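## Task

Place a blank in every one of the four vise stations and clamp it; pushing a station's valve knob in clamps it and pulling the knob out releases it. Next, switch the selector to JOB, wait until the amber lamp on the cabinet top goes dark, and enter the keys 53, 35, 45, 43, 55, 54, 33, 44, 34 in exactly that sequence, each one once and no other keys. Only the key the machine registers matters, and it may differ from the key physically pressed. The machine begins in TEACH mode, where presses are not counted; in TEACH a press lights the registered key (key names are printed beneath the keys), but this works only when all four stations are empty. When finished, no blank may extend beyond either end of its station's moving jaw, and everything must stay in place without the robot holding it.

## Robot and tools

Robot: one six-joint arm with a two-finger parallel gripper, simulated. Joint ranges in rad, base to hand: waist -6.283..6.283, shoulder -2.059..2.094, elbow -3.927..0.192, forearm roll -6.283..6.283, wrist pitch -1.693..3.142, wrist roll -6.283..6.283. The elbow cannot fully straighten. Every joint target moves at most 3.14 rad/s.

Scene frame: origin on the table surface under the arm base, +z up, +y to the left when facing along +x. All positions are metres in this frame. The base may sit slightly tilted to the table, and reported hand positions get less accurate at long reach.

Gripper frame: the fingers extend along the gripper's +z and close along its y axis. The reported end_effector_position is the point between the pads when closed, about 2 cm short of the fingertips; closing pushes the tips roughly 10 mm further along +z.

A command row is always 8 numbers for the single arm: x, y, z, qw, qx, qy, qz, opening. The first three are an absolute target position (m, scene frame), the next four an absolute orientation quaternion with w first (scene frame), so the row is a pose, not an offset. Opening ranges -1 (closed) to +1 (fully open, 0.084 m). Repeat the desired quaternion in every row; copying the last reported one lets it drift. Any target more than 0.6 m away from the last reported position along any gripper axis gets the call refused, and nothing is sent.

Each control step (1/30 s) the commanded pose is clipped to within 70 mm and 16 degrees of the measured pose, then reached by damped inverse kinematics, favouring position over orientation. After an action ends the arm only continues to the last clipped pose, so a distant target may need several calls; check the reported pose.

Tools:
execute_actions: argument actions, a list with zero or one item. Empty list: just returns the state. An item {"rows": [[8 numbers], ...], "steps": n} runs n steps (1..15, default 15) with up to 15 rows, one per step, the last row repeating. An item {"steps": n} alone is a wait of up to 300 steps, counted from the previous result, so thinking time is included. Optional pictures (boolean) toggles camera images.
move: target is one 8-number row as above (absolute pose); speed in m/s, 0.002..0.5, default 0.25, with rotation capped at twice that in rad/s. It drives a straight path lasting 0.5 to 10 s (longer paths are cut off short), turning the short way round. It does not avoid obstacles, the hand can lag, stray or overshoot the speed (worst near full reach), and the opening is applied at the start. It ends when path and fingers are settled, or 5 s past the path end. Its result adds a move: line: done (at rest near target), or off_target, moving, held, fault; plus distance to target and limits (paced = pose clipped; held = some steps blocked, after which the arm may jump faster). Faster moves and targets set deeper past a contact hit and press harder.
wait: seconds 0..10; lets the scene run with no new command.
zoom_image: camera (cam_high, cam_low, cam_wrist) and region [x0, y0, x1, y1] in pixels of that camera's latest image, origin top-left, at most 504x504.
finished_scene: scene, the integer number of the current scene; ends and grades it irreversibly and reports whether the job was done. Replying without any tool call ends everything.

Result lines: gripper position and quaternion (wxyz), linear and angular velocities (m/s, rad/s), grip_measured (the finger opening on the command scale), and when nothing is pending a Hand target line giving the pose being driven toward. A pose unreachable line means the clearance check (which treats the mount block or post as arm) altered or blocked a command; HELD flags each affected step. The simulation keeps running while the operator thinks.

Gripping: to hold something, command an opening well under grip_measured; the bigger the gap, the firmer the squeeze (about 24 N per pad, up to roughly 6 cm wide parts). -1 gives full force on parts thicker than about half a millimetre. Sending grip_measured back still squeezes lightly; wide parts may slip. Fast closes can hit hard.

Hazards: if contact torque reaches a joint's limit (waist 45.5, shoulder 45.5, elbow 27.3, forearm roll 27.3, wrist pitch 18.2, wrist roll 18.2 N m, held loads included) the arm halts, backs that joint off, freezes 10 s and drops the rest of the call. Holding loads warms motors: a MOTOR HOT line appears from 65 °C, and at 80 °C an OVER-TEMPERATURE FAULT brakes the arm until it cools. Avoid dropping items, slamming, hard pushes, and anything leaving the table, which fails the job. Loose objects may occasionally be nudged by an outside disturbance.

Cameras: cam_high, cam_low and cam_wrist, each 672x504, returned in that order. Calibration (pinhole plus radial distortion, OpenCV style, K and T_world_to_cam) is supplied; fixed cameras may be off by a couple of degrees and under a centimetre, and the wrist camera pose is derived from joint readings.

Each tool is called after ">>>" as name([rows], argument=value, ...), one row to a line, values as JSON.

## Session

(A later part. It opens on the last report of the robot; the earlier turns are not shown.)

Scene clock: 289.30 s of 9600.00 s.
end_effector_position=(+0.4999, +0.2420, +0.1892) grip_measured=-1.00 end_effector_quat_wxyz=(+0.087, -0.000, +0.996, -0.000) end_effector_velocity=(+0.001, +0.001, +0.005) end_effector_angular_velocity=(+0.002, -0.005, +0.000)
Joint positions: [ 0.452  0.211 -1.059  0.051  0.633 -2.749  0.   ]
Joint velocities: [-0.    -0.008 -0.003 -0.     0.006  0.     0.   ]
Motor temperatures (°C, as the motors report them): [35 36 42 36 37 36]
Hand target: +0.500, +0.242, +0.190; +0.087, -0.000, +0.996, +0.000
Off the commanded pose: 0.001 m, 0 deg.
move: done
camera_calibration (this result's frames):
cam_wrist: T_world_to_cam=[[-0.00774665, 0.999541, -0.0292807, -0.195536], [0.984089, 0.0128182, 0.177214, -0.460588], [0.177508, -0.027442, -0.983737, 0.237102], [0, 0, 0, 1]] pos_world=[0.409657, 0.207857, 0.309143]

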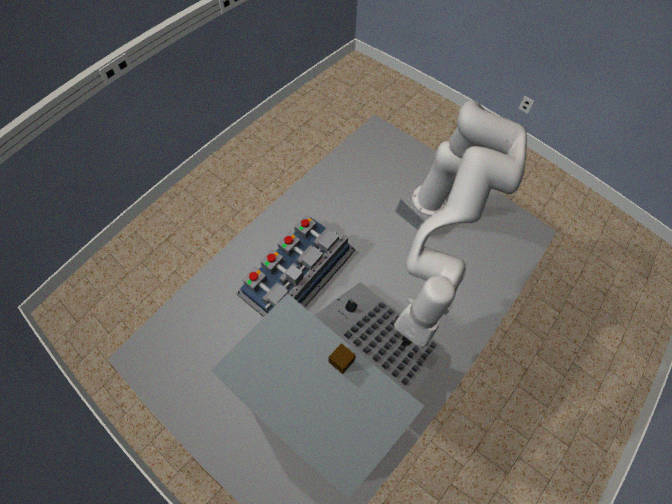

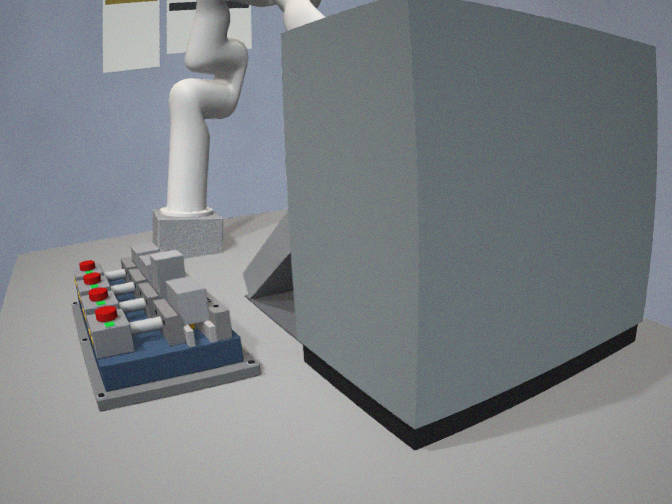

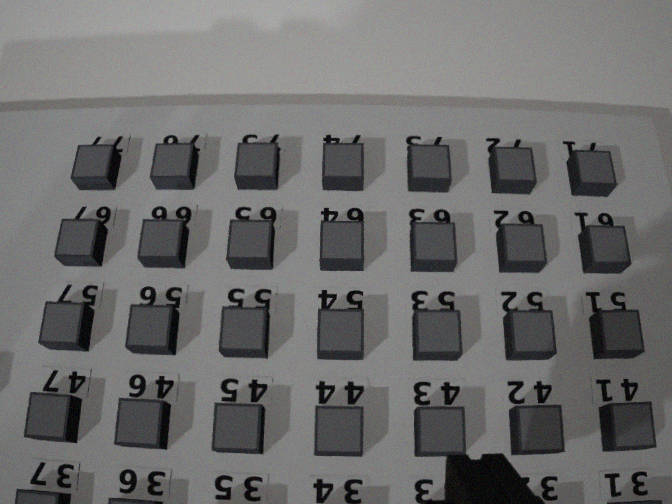

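>>> finished_scene(scene=1)

The scene is finished: the task was done.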